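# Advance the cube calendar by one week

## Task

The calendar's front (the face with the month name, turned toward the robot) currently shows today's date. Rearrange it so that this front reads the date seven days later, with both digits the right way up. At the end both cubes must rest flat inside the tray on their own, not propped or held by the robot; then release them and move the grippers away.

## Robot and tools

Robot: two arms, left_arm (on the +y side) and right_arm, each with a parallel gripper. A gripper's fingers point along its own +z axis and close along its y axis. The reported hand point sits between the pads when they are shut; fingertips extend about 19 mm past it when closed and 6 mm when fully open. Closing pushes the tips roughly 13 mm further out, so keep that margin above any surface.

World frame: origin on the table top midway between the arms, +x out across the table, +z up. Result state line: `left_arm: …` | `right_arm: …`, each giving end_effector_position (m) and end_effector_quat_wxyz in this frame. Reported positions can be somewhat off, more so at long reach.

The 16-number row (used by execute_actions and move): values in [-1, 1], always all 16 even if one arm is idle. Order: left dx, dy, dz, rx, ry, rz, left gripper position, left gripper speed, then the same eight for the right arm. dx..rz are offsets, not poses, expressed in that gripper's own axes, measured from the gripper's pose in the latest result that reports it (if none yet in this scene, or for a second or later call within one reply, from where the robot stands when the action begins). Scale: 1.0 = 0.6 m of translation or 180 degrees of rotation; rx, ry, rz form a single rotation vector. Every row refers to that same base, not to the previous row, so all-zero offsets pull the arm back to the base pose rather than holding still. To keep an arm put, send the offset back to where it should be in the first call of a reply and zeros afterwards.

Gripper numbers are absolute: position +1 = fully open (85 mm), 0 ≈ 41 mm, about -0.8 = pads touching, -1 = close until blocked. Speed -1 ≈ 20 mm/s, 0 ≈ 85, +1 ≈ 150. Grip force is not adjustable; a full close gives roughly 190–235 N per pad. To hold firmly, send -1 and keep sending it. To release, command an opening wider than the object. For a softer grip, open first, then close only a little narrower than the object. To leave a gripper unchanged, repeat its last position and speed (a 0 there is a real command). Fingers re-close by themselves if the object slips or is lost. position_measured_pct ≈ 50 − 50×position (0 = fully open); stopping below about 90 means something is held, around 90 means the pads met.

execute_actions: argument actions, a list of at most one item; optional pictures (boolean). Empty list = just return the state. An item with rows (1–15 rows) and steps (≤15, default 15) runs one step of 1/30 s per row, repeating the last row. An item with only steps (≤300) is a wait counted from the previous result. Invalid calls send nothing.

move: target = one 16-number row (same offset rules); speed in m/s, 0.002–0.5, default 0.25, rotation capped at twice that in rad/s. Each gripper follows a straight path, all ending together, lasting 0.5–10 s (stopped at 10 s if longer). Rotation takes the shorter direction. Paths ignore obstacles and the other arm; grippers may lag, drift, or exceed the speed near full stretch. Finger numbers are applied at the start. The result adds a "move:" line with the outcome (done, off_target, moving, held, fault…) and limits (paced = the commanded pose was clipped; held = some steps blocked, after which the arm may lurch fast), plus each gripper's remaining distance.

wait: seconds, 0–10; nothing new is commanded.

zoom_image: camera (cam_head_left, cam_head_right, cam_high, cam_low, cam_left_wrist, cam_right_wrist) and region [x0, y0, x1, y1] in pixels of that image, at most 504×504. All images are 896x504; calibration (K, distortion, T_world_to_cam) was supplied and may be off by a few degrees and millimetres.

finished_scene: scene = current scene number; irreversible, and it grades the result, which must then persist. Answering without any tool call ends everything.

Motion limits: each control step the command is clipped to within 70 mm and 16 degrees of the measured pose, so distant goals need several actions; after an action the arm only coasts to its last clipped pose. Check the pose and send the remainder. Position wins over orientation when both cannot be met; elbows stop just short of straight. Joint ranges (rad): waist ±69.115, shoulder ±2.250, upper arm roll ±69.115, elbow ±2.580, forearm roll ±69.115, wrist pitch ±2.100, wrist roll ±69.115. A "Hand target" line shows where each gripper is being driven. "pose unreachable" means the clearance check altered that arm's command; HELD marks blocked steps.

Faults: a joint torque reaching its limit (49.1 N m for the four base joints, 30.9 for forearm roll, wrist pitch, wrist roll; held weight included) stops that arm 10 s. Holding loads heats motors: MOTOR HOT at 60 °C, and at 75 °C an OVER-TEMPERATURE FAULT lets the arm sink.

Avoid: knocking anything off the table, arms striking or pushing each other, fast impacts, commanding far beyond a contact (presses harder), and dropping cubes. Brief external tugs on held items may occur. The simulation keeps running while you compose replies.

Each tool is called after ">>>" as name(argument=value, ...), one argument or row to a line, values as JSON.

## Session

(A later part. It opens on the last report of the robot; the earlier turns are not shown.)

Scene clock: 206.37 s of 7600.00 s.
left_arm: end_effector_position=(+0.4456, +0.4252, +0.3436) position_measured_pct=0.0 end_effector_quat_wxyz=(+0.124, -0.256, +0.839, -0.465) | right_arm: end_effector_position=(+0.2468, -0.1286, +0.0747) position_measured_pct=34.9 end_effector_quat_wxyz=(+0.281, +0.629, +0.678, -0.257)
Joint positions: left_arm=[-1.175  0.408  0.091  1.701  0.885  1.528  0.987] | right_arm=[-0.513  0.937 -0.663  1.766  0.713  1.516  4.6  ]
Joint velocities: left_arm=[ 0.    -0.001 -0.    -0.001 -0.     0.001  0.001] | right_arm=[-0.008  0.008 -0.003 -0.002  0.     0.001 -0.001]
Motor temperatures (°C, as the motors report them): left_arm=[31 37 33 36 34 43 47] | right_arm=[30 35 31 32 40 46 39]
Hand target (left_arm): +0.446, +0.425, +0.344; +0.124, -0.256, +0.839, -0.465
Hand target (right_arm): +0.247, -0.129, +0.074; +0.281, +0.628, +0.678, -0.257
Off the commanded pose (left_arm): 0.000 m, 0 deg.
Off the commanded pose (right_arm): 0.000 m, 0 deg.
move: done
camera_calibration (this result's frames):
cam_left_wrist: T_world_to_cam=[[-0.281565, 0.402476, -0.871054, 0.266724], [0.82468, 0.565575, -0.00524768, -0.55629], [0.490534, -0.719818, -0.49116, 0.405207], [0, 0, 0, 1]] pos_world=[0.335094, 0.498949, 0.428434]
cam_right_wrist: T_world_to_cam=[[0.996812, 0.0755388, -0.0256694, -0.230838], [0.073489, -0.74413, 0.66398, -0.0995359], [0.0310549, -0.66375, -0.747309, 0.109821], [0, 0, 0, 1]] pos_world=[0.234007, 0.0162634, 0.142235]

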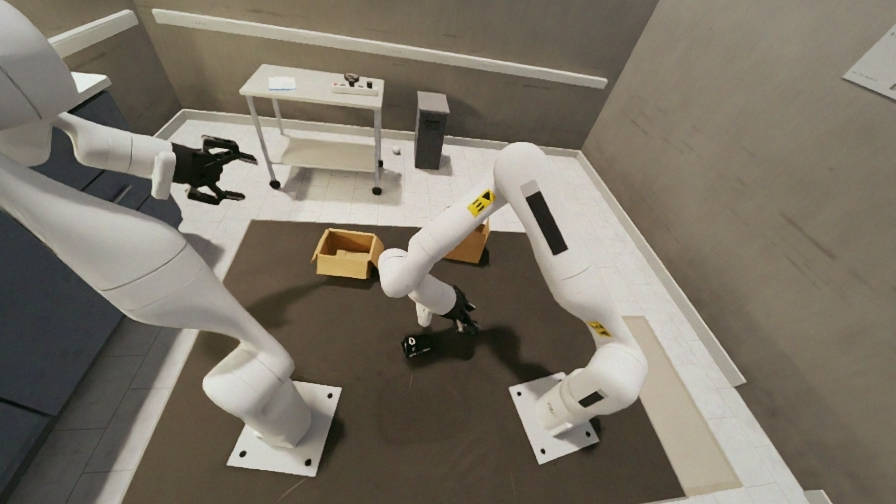

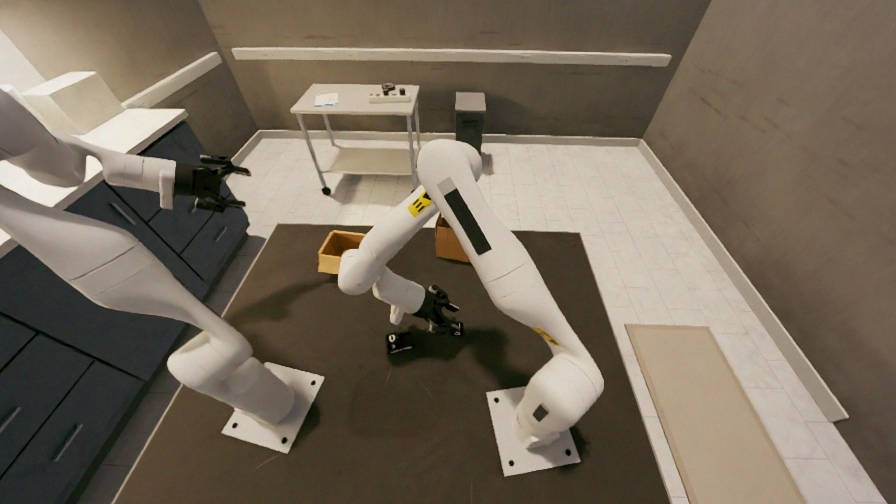

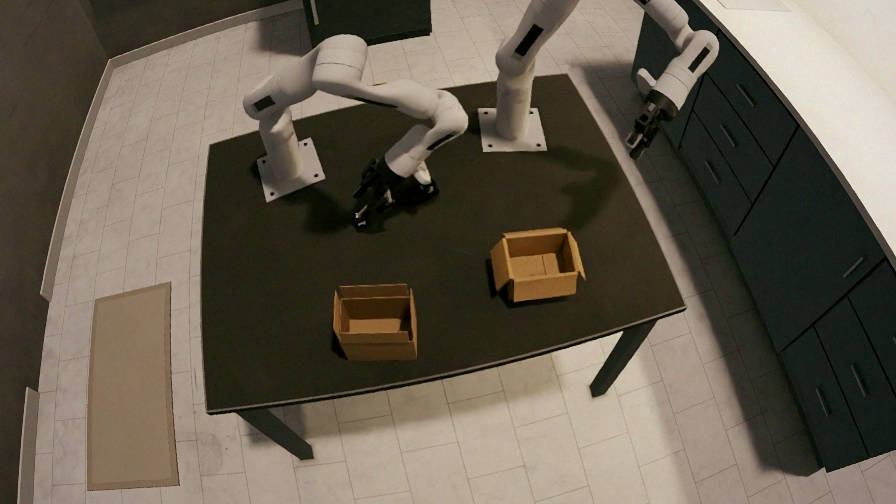

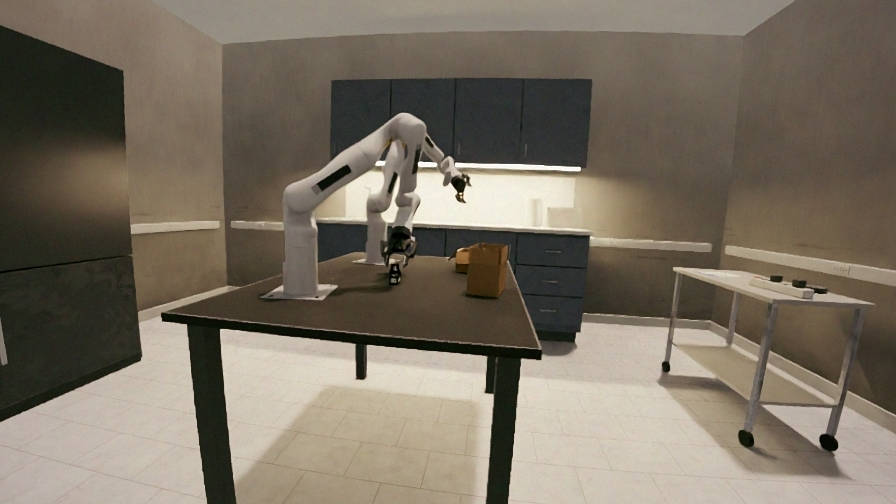

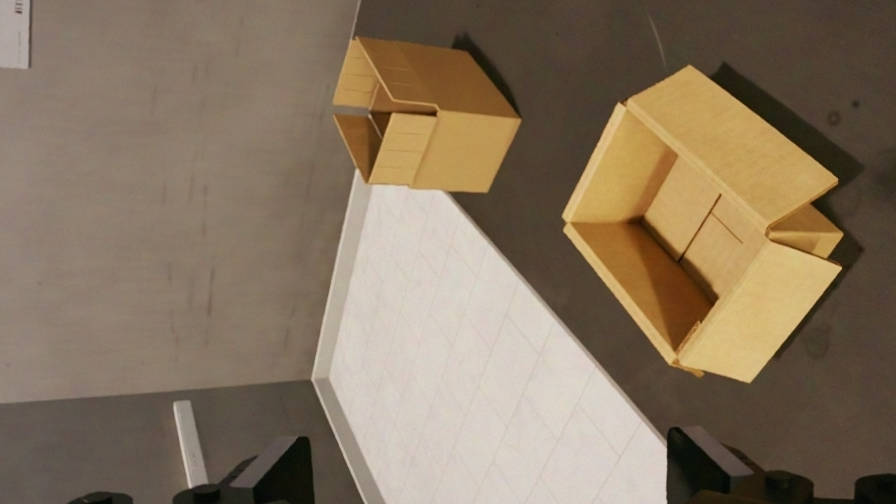

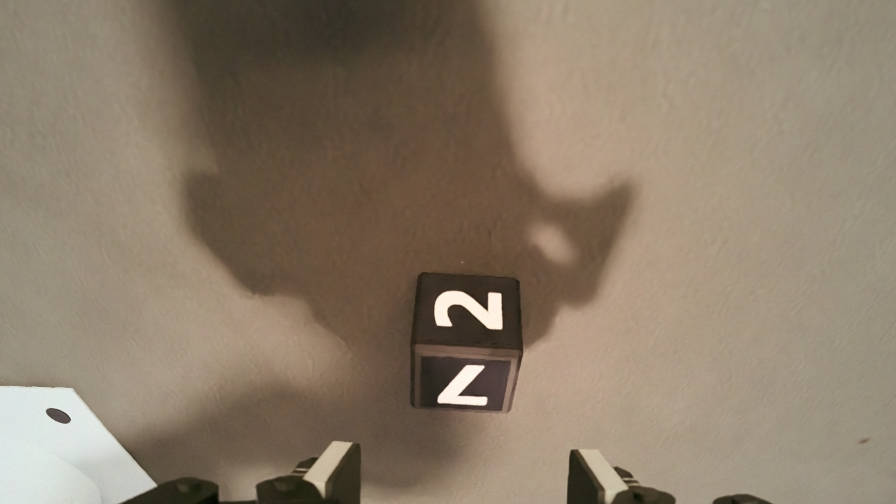

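>>> move(
  target=[0,0,0,0,0,0,1,0,0.058,0,0.058,0,0,0,0.3,0],
  speed=0.04,
)

>>> zoom_image(
  camera="cam_high",
  region=[320,150,460,250],
)

Scene clock: 211.60 s of 7600.00 s.
left_arm: end_effector_position=(+0.4456, +0.4252, +0.3436) position_measured_pct=0.0 end_effector_quat_wxyz=(+0.124, -0.256, +0.839, -0.465) | right_arm: end_effector_position=(+0.2469, -0.1283, +0.0256) position_measured_pct=34.9 end_effector_quat_wxyz=(+0.281, +0.629, +0.678, -0.257)
Joint positions: left_arm=[-1.175  0.408  0.091  1.701  0.885  1.528  0.987] | right_arm=[-0.534  1.038 -0.627  1.761  0.769  1.442  4.552]
Joint velocities: left_arm=[-0.     0.001  0.    -0.001 -0.     0.     0.001] | right_arm=[-0.001  0.003  0.    -0.    -0.001  0.001  0.   ]
Motor temperatures (°C, as the motors report them): left_arm=[31 37 33 36 34 43 47] | right_arm=[30 35 31 32 40 46 39]
Hand target (left_arm): +0.446, +0.425, +0.344; +0.124, -0.256, +0.839, -0.465
Hand target (right_arm): +0.247, -0.128, +0.025; +0.281, +0.629, +0.678, -0.257
Off the commanded pose (left_arm): 0.000 m, 0 deg.
Off the commanded pose (right_arm): 0.000 m, 0 deg.
After step 90, 0.77 s passed at rest.
move: done
camera_calibration (this result's frames):
cam_left_wrist: T_world_to_cam=[[-0.281565, 0.402476, -0.871054, 0.266724], [0.82468, 0.565576, -0.00524702, -0.556292], [0.490535, -0.719818, -0.49116, 0.405207], [0, 0, 0, 1]] pos_world=[0.335095, 0.49895, 0.428433]
cam_right_wrist: T_world_to_cam=[[0.996801, 0.0758489, -0.0251759, -0.232233], [0.0733978, -0.744236, 0.663871, -0.0666501], [0.0316171, -0.663596, -0.747423, 0.0731467], [0, 0, 0, 1]] pos_world=[0.23407, 0.0165511, 0.0930719]

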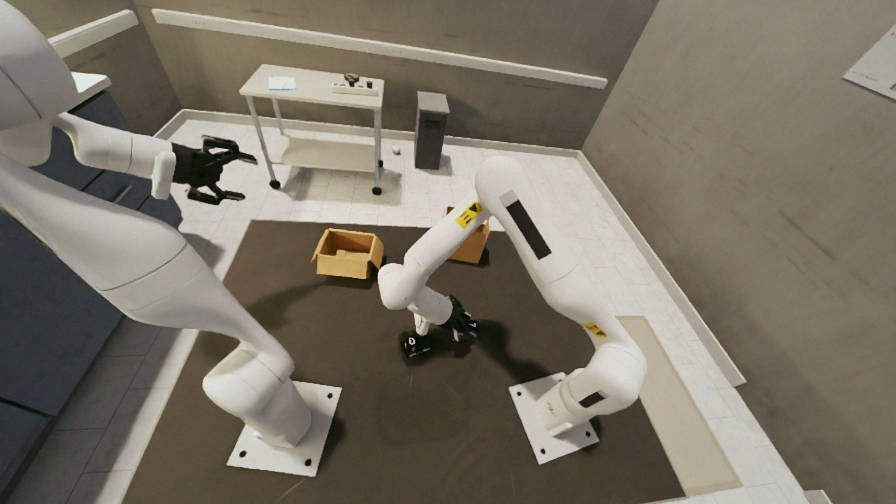

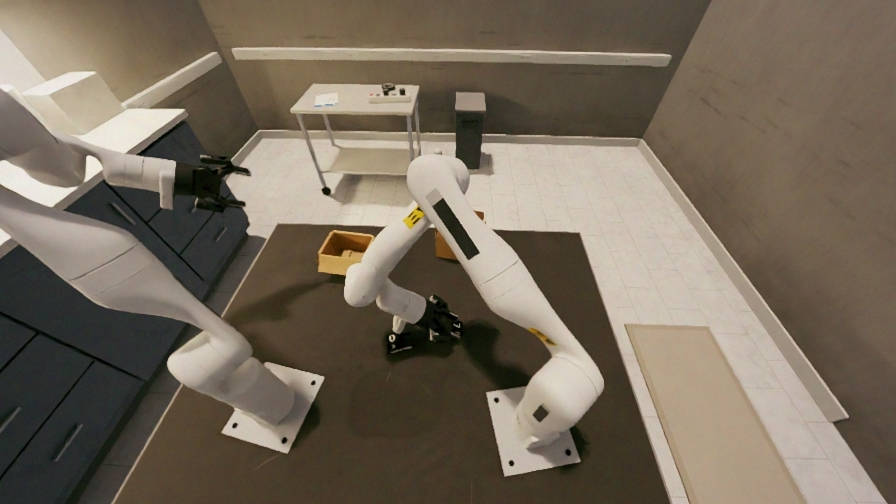

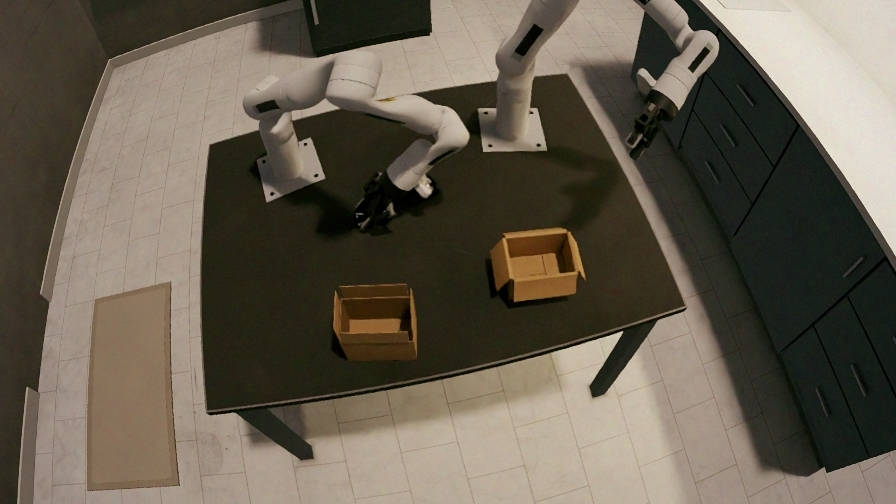

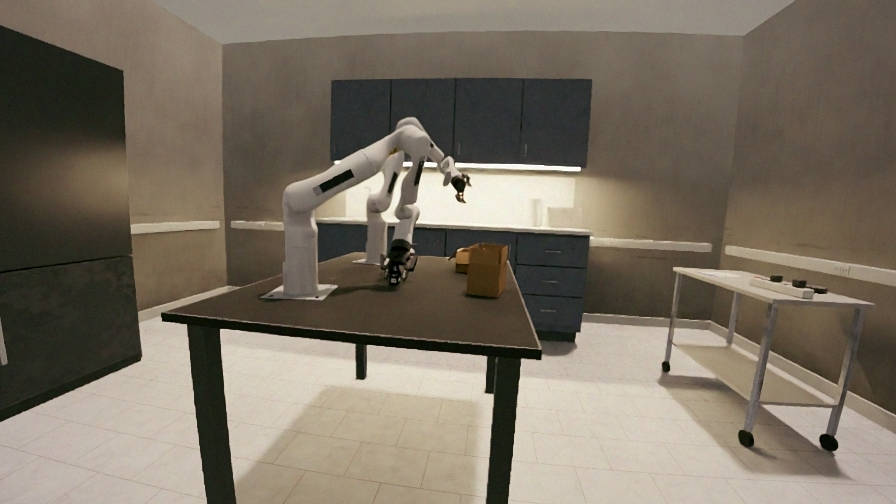

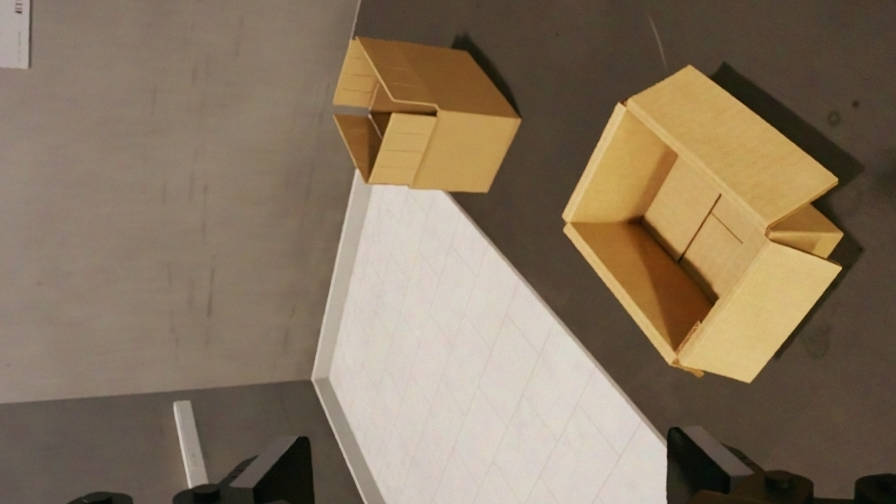

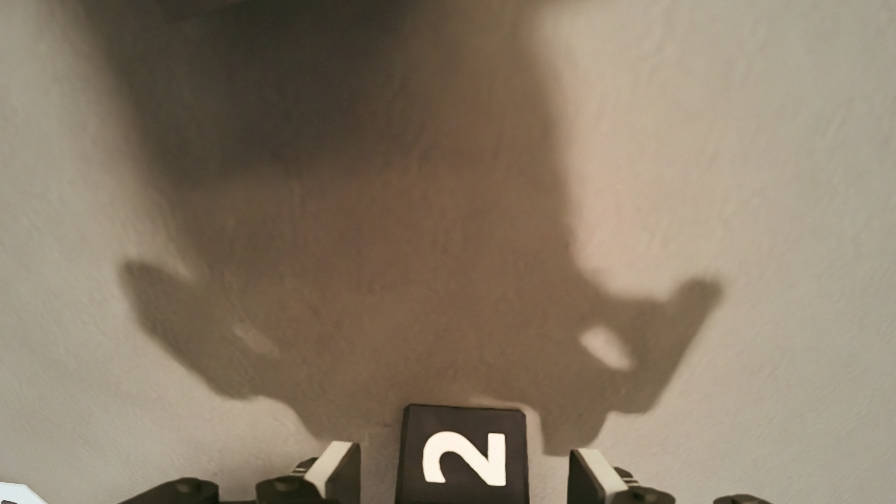

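Region (320, 150, 460, 250) of cam_high's 896x504 image, scaled by 3.600, with more detail than that image has; it fills the top 360 rows of this view, and the rest is white.

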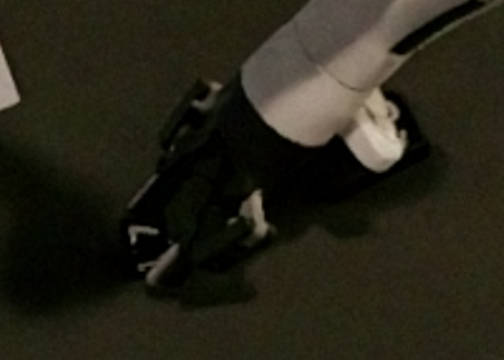

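>>> execute_actions(
  actions=[
    {"rows":[[0,0,0,0,0,0,1,0,0,0,0,0,0,0,-1,-0.3]],"steps":15},
  ],
  pictures=false,
)

>>> move(
  target=[0,0,0,0,0,0,1,0,-0.1,0,-0.1,0,0,0,-1,-0.3],
  speed=0.08,
)

>>> move(
  target=[0,0,0,0,0,0,1,0,0,0,0,0,0.5,0,-1,-0.3],
  speed=0.2,
)

Scene clock: 214.57 s of 7600.00 s.
left_arm: end_effector_position=(+0.4456, +0.4252, +0.3436) position_measured_pct=0.0 end_effector_quat_wxyz=(+0.124, -0.256, +0.839, -0.465) | right_arm: end_effector_position=(+0.2469, -0.1283, +0.0259) position_measured_pct=61.1 end_effector_quat_wxyz=(+0.281, +0.629, +0.678, -0.257)
Joint positions: left_arm=[-1.175  0.408  0.091  1.701  0.885  1.528  0.987] | right_arm=[-0.534  1.037 -0.628  1.761  0.769  1.443  4.552]
Joint velocities: left_arm=[-0.    -0.001 -0.    -0.001 -0.001  0.001 -0.   ] | right_arm=[-0.001 -0.004 -0.004 -0.001 -0.     0.005 -0.001]
Motor temperatures (°C, as the motors report them): left_arm=[31 37 33 36 34 43 47] | right_arm=[30 35 31 32 40 46 39]
Hand target (left_arm): +0.446, +0.425, +0.344; +0.124, -0.256, +0.839, -0.465
Hand target (right_arm): +0.247, -0.128, +0.026; +0.281, +0.629, +0.678, -0.257
Off the commanded pose (left_arm): 0.000 m, 0 deg.
Off the commanded pose (right_arm): 0.000 m, 0 deg.
Steps of this call (steps 1 to 74: nothing new was sent; steps 75 to 89: all 15 steps of this action). Readings (end_effector_position | what the end effector reports):
75: left_arm (+0.4456, +0.4252, +0.3436) | right_arm (+0.2469, -0.1284, +0.0255) | left_arm position_measured_pct=0.0 | right_arm position_measured_pct=34.9
76: left_arm (+0.4456, +0.4252, +0.3436) | right_arm (+0.2469, -0.1283, +0.0256) | left_arm position_measured_pct=0.0 | right_arm position_measured_pct=35.3
78: left_arm (+0.4456, +0.4252, +0.3436) | right_arm (+0.2469, -0.1283, +0.0256) | left_arm position_measured_pct=0.0 | right_arm position_measured_pct=38.5
82: left_arm (+0.4456, +0.4252, +0.3436) | right_arm (+0.2469, -0.1283, +0.0256) | left_arm position_measured_pct=0.0 | right_arm position_measured_pct=47.2
89: the state above

Scene clock: 216.13 s of 7600.00 s.
left_arm: end_effector_position=(+0.4456, +0.4252, +0.3436) position_measured_pct=0.0 end_effector_quat_wxyz=(+0.124, -0.256, +0.839, -0.465) | right_arm: end_effector_position=(+0.2467, -0.1287, +0.1108) position_measured_pct=62.3 end_effector_quat_wxyz=(+0.281, +0.629, +0.678, -0.257)
Joint positions: left_arm=[-1.175  0.408  0.091  1.701  0.885  1.528  0.987] | right_arm=[-0.499  0.865 -0.686  1.758  0.674  1.575  4.639]
Joint velocities: left_arm=[-0.     0.001  0.    -0.001  0.     0.    -0.   ] | right_arm=[ 0.003 -0.005 -0.001 -0.     0.    -0.001 -0.   ]
Motor temperatures (°C, as the motors report them): left_arm=[31 37 33 36 34 43 47] | right_arm=[30 35 31 32 40 46 39]
Hand target (left_arm): +0.446, +0.425, +0.344; +0.124, -0.256, +0.839, -0.465
Hand target (right_arm): +0.247, -0.129, +0.111; +0.281, +0.629, +0.678, -0.257
Off the commanded pose (left_arm): 0.000 m, 0 deg.
Off the commanded pose (right_arm): 0.000 m, 0 deg.
move: done
camera_calibration (this result's frames):
cam_left_wrist: T_world_to_cam=[[-0.281565, 0.402475, -0.871054, 0.266724], [0.824679, 0.565577, -0.00524604, -0.556294], [0.490537, -0.719817, -0.491159, 0.405205], [0, 0, 0, 1]] pos_world=[0.335096, 0.498951, 0.428433]
cam_right_wrist: T_world_to_cam=[[0.99682, 0.0754973, -0.0254894, -0.229864], [0.0733371, -0.744113, 0.664016, -0.12352], [0.0311644, -0.663774, -0.747284, 0.136681], [0, 0, 0, 1]] pos_world=[0.233932, 0.016166, 0.1783]

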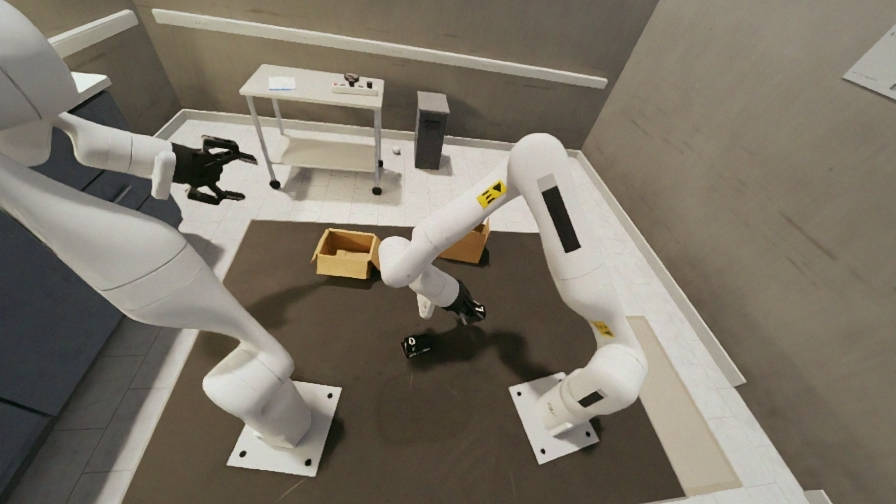

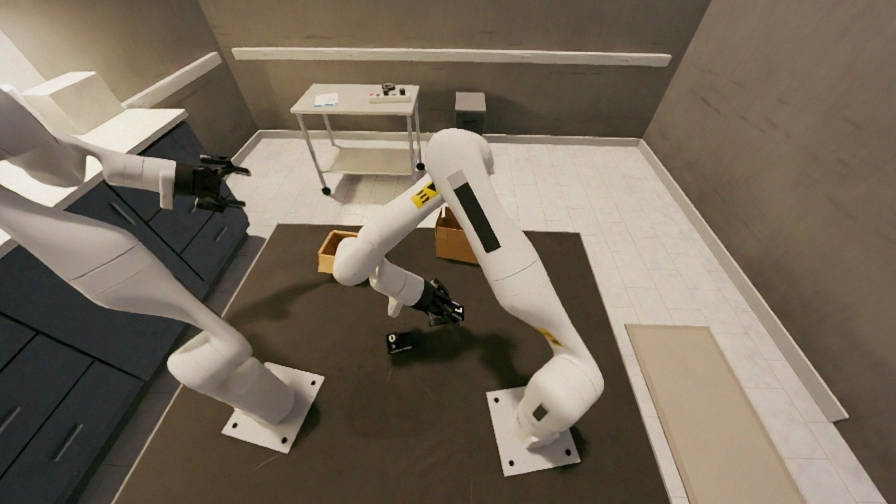

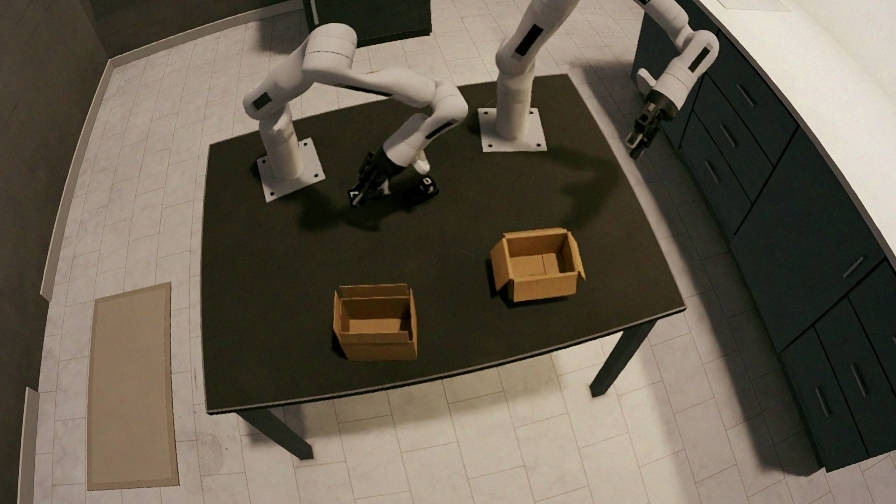

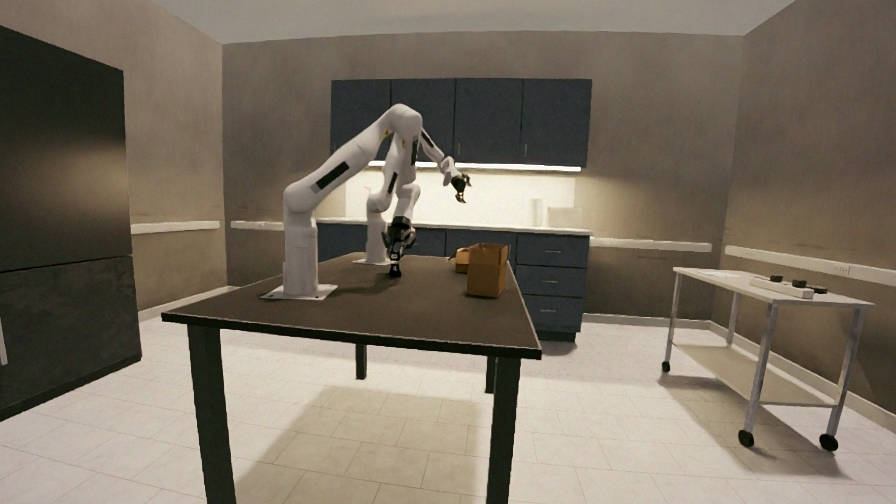

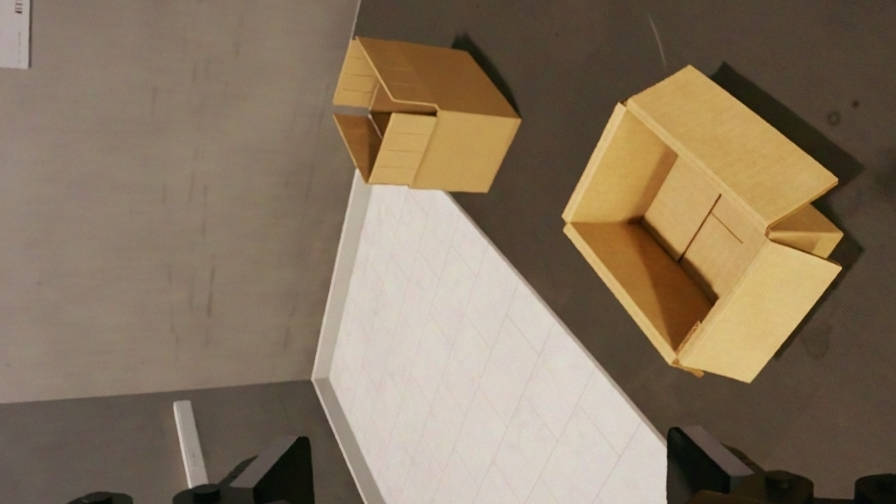

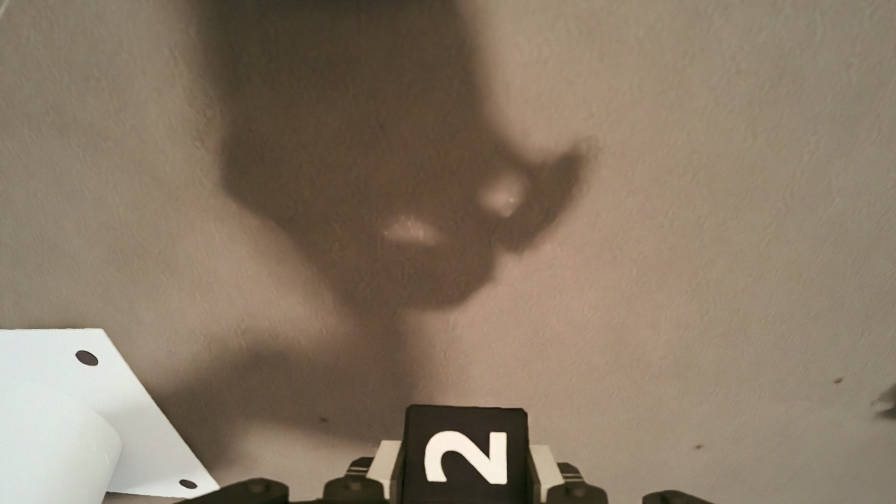

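Scene clock: 220.43 s of 7600.00 s.
left_arm: end_effector_position=(+0.4456, +0.4252, +0.3436) position_measured_pct=0.0 end_effector_quat_wxyz=(+0.124, -0.256, +0.839, -0.465) | right_arm: end_effector_position=(+0.2463, -0.1295, +0.1098) position_measured_pct=62.3 end_effector_quat_wxyz=(-0.282, +0.627, +0.678, +0.261)
Joint positions: left_arm=[-1.175  0.408  0.091  1.701  0.885  1.528  0.987] | right_arm=[ 1.067  0.996 -1.313  2.436  0.667  0.267  5.537]
Joint velocities: left_arm=[ 0.    -0.001  0.    -0.002 -0.     0.001 -0.001] | right_arm=[ 0.011  0.017  0.001 -0.001 -0.005 -0.     0.006]
Motor temperatures (°C, as the motors report them): left_arm=[31 37 33 36 34 43 47] | right_arm=[30 35 31 32 40 46 39]
Hand target (left_arm): +0.446, +0.425, +0.344; +0.124, -0.256, +0.839, -0.465
Hand target (right_arm): +0.246, -0.130, +0.110; -0.282, +0.627, +0.677, +0.261
Off the commanded pose (left_arm): 0.000 m, 0 deg.
Off the commanded pose (right_arm): 0.001 m, 0 deg.
move: done
camera_calibration (this result's frames):
cam_left_wrist: T_world_to_cam=[[-0.281564, 0.402475, -0.871054, 0.266724], [0.824678, 0.565578, -0.00524562, -0.556295], [0.490538, -0.719816, -0.491159, 0.405204], [0, 0, 0, 1]] pos_world=[0.335097, 0.498952, 0.428432]
cam_right_wrist: T_world_to_cam=[[0.994181, 0.10772, -0.000488539, -0.227312], [0.0713168, -0.66159, -0.746466, 0.0426899], [-0.0807326, 0.742088, -0.665423, 0.336117], [0, 0, 0, 1]] pos_world=[0.250081, -0.196699, 0.255416]

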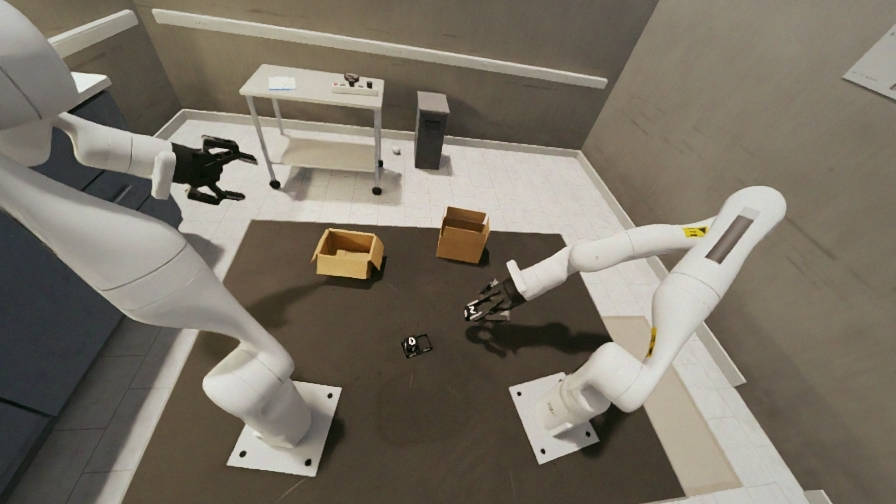

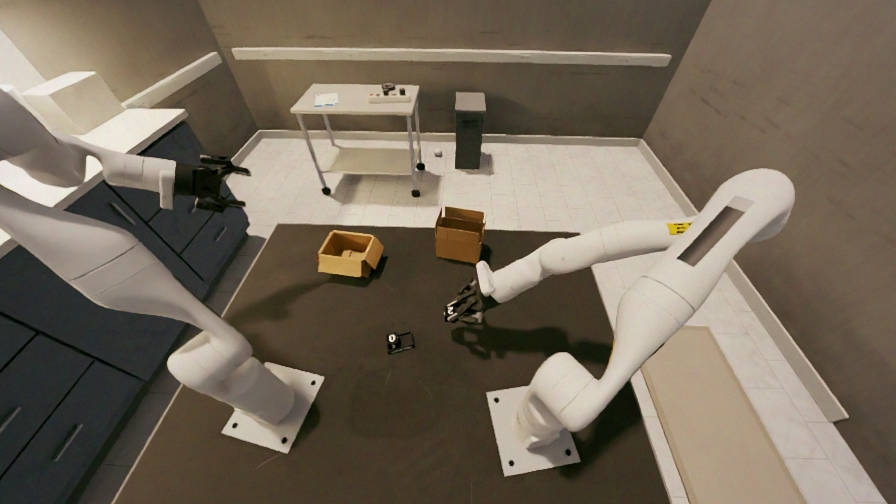

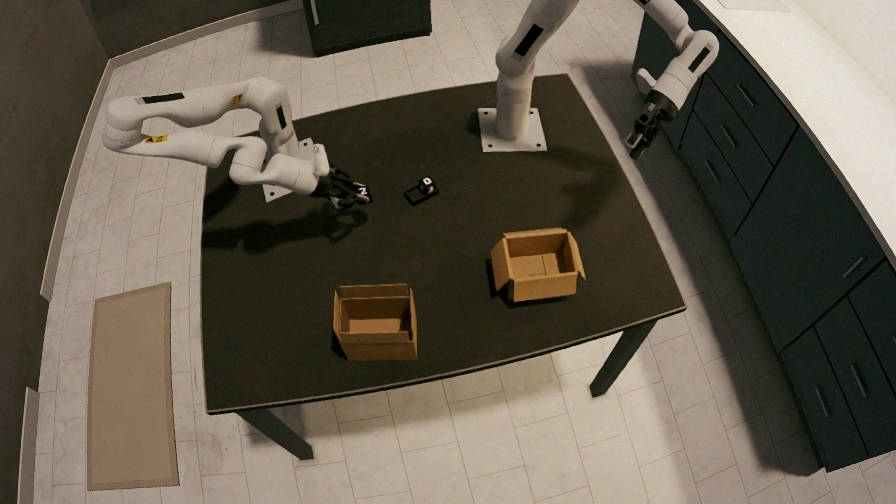

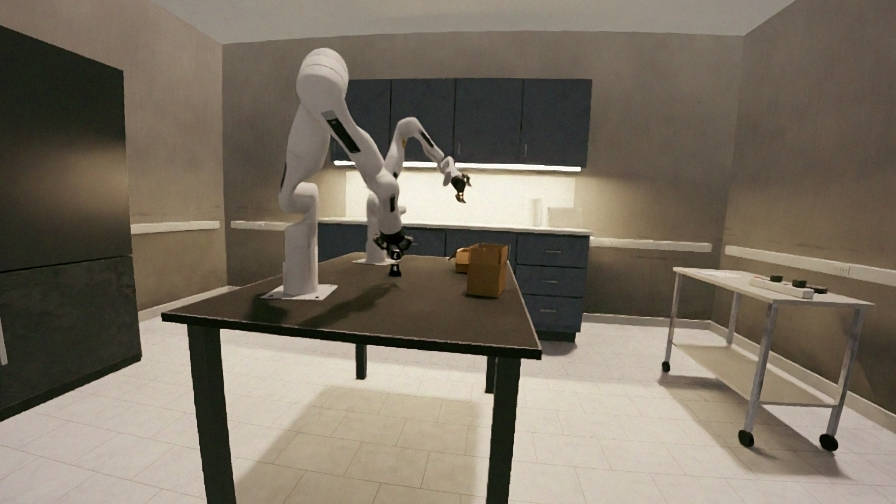

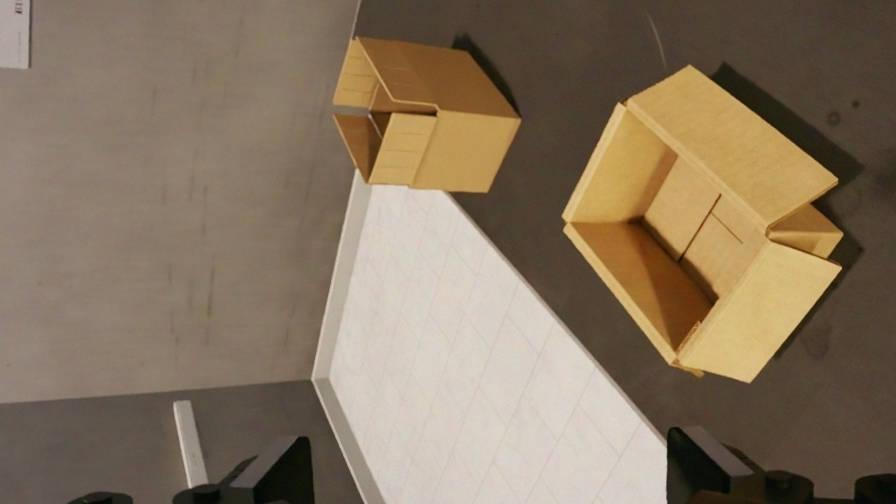

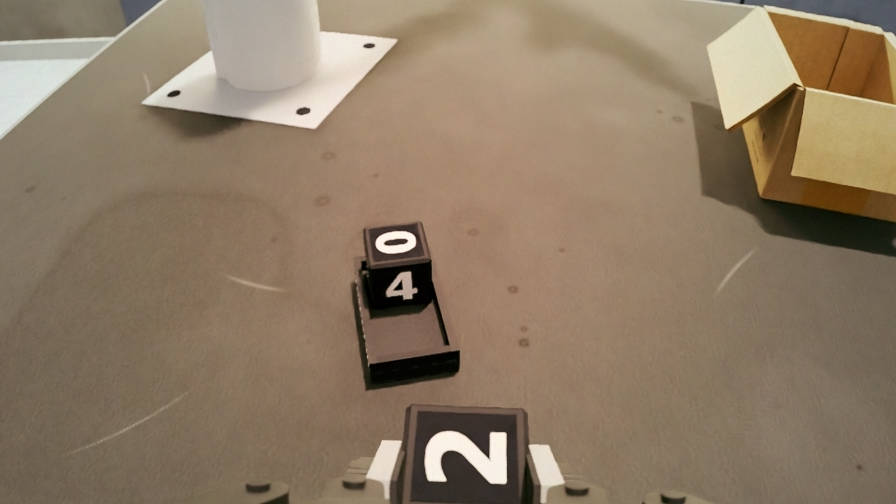

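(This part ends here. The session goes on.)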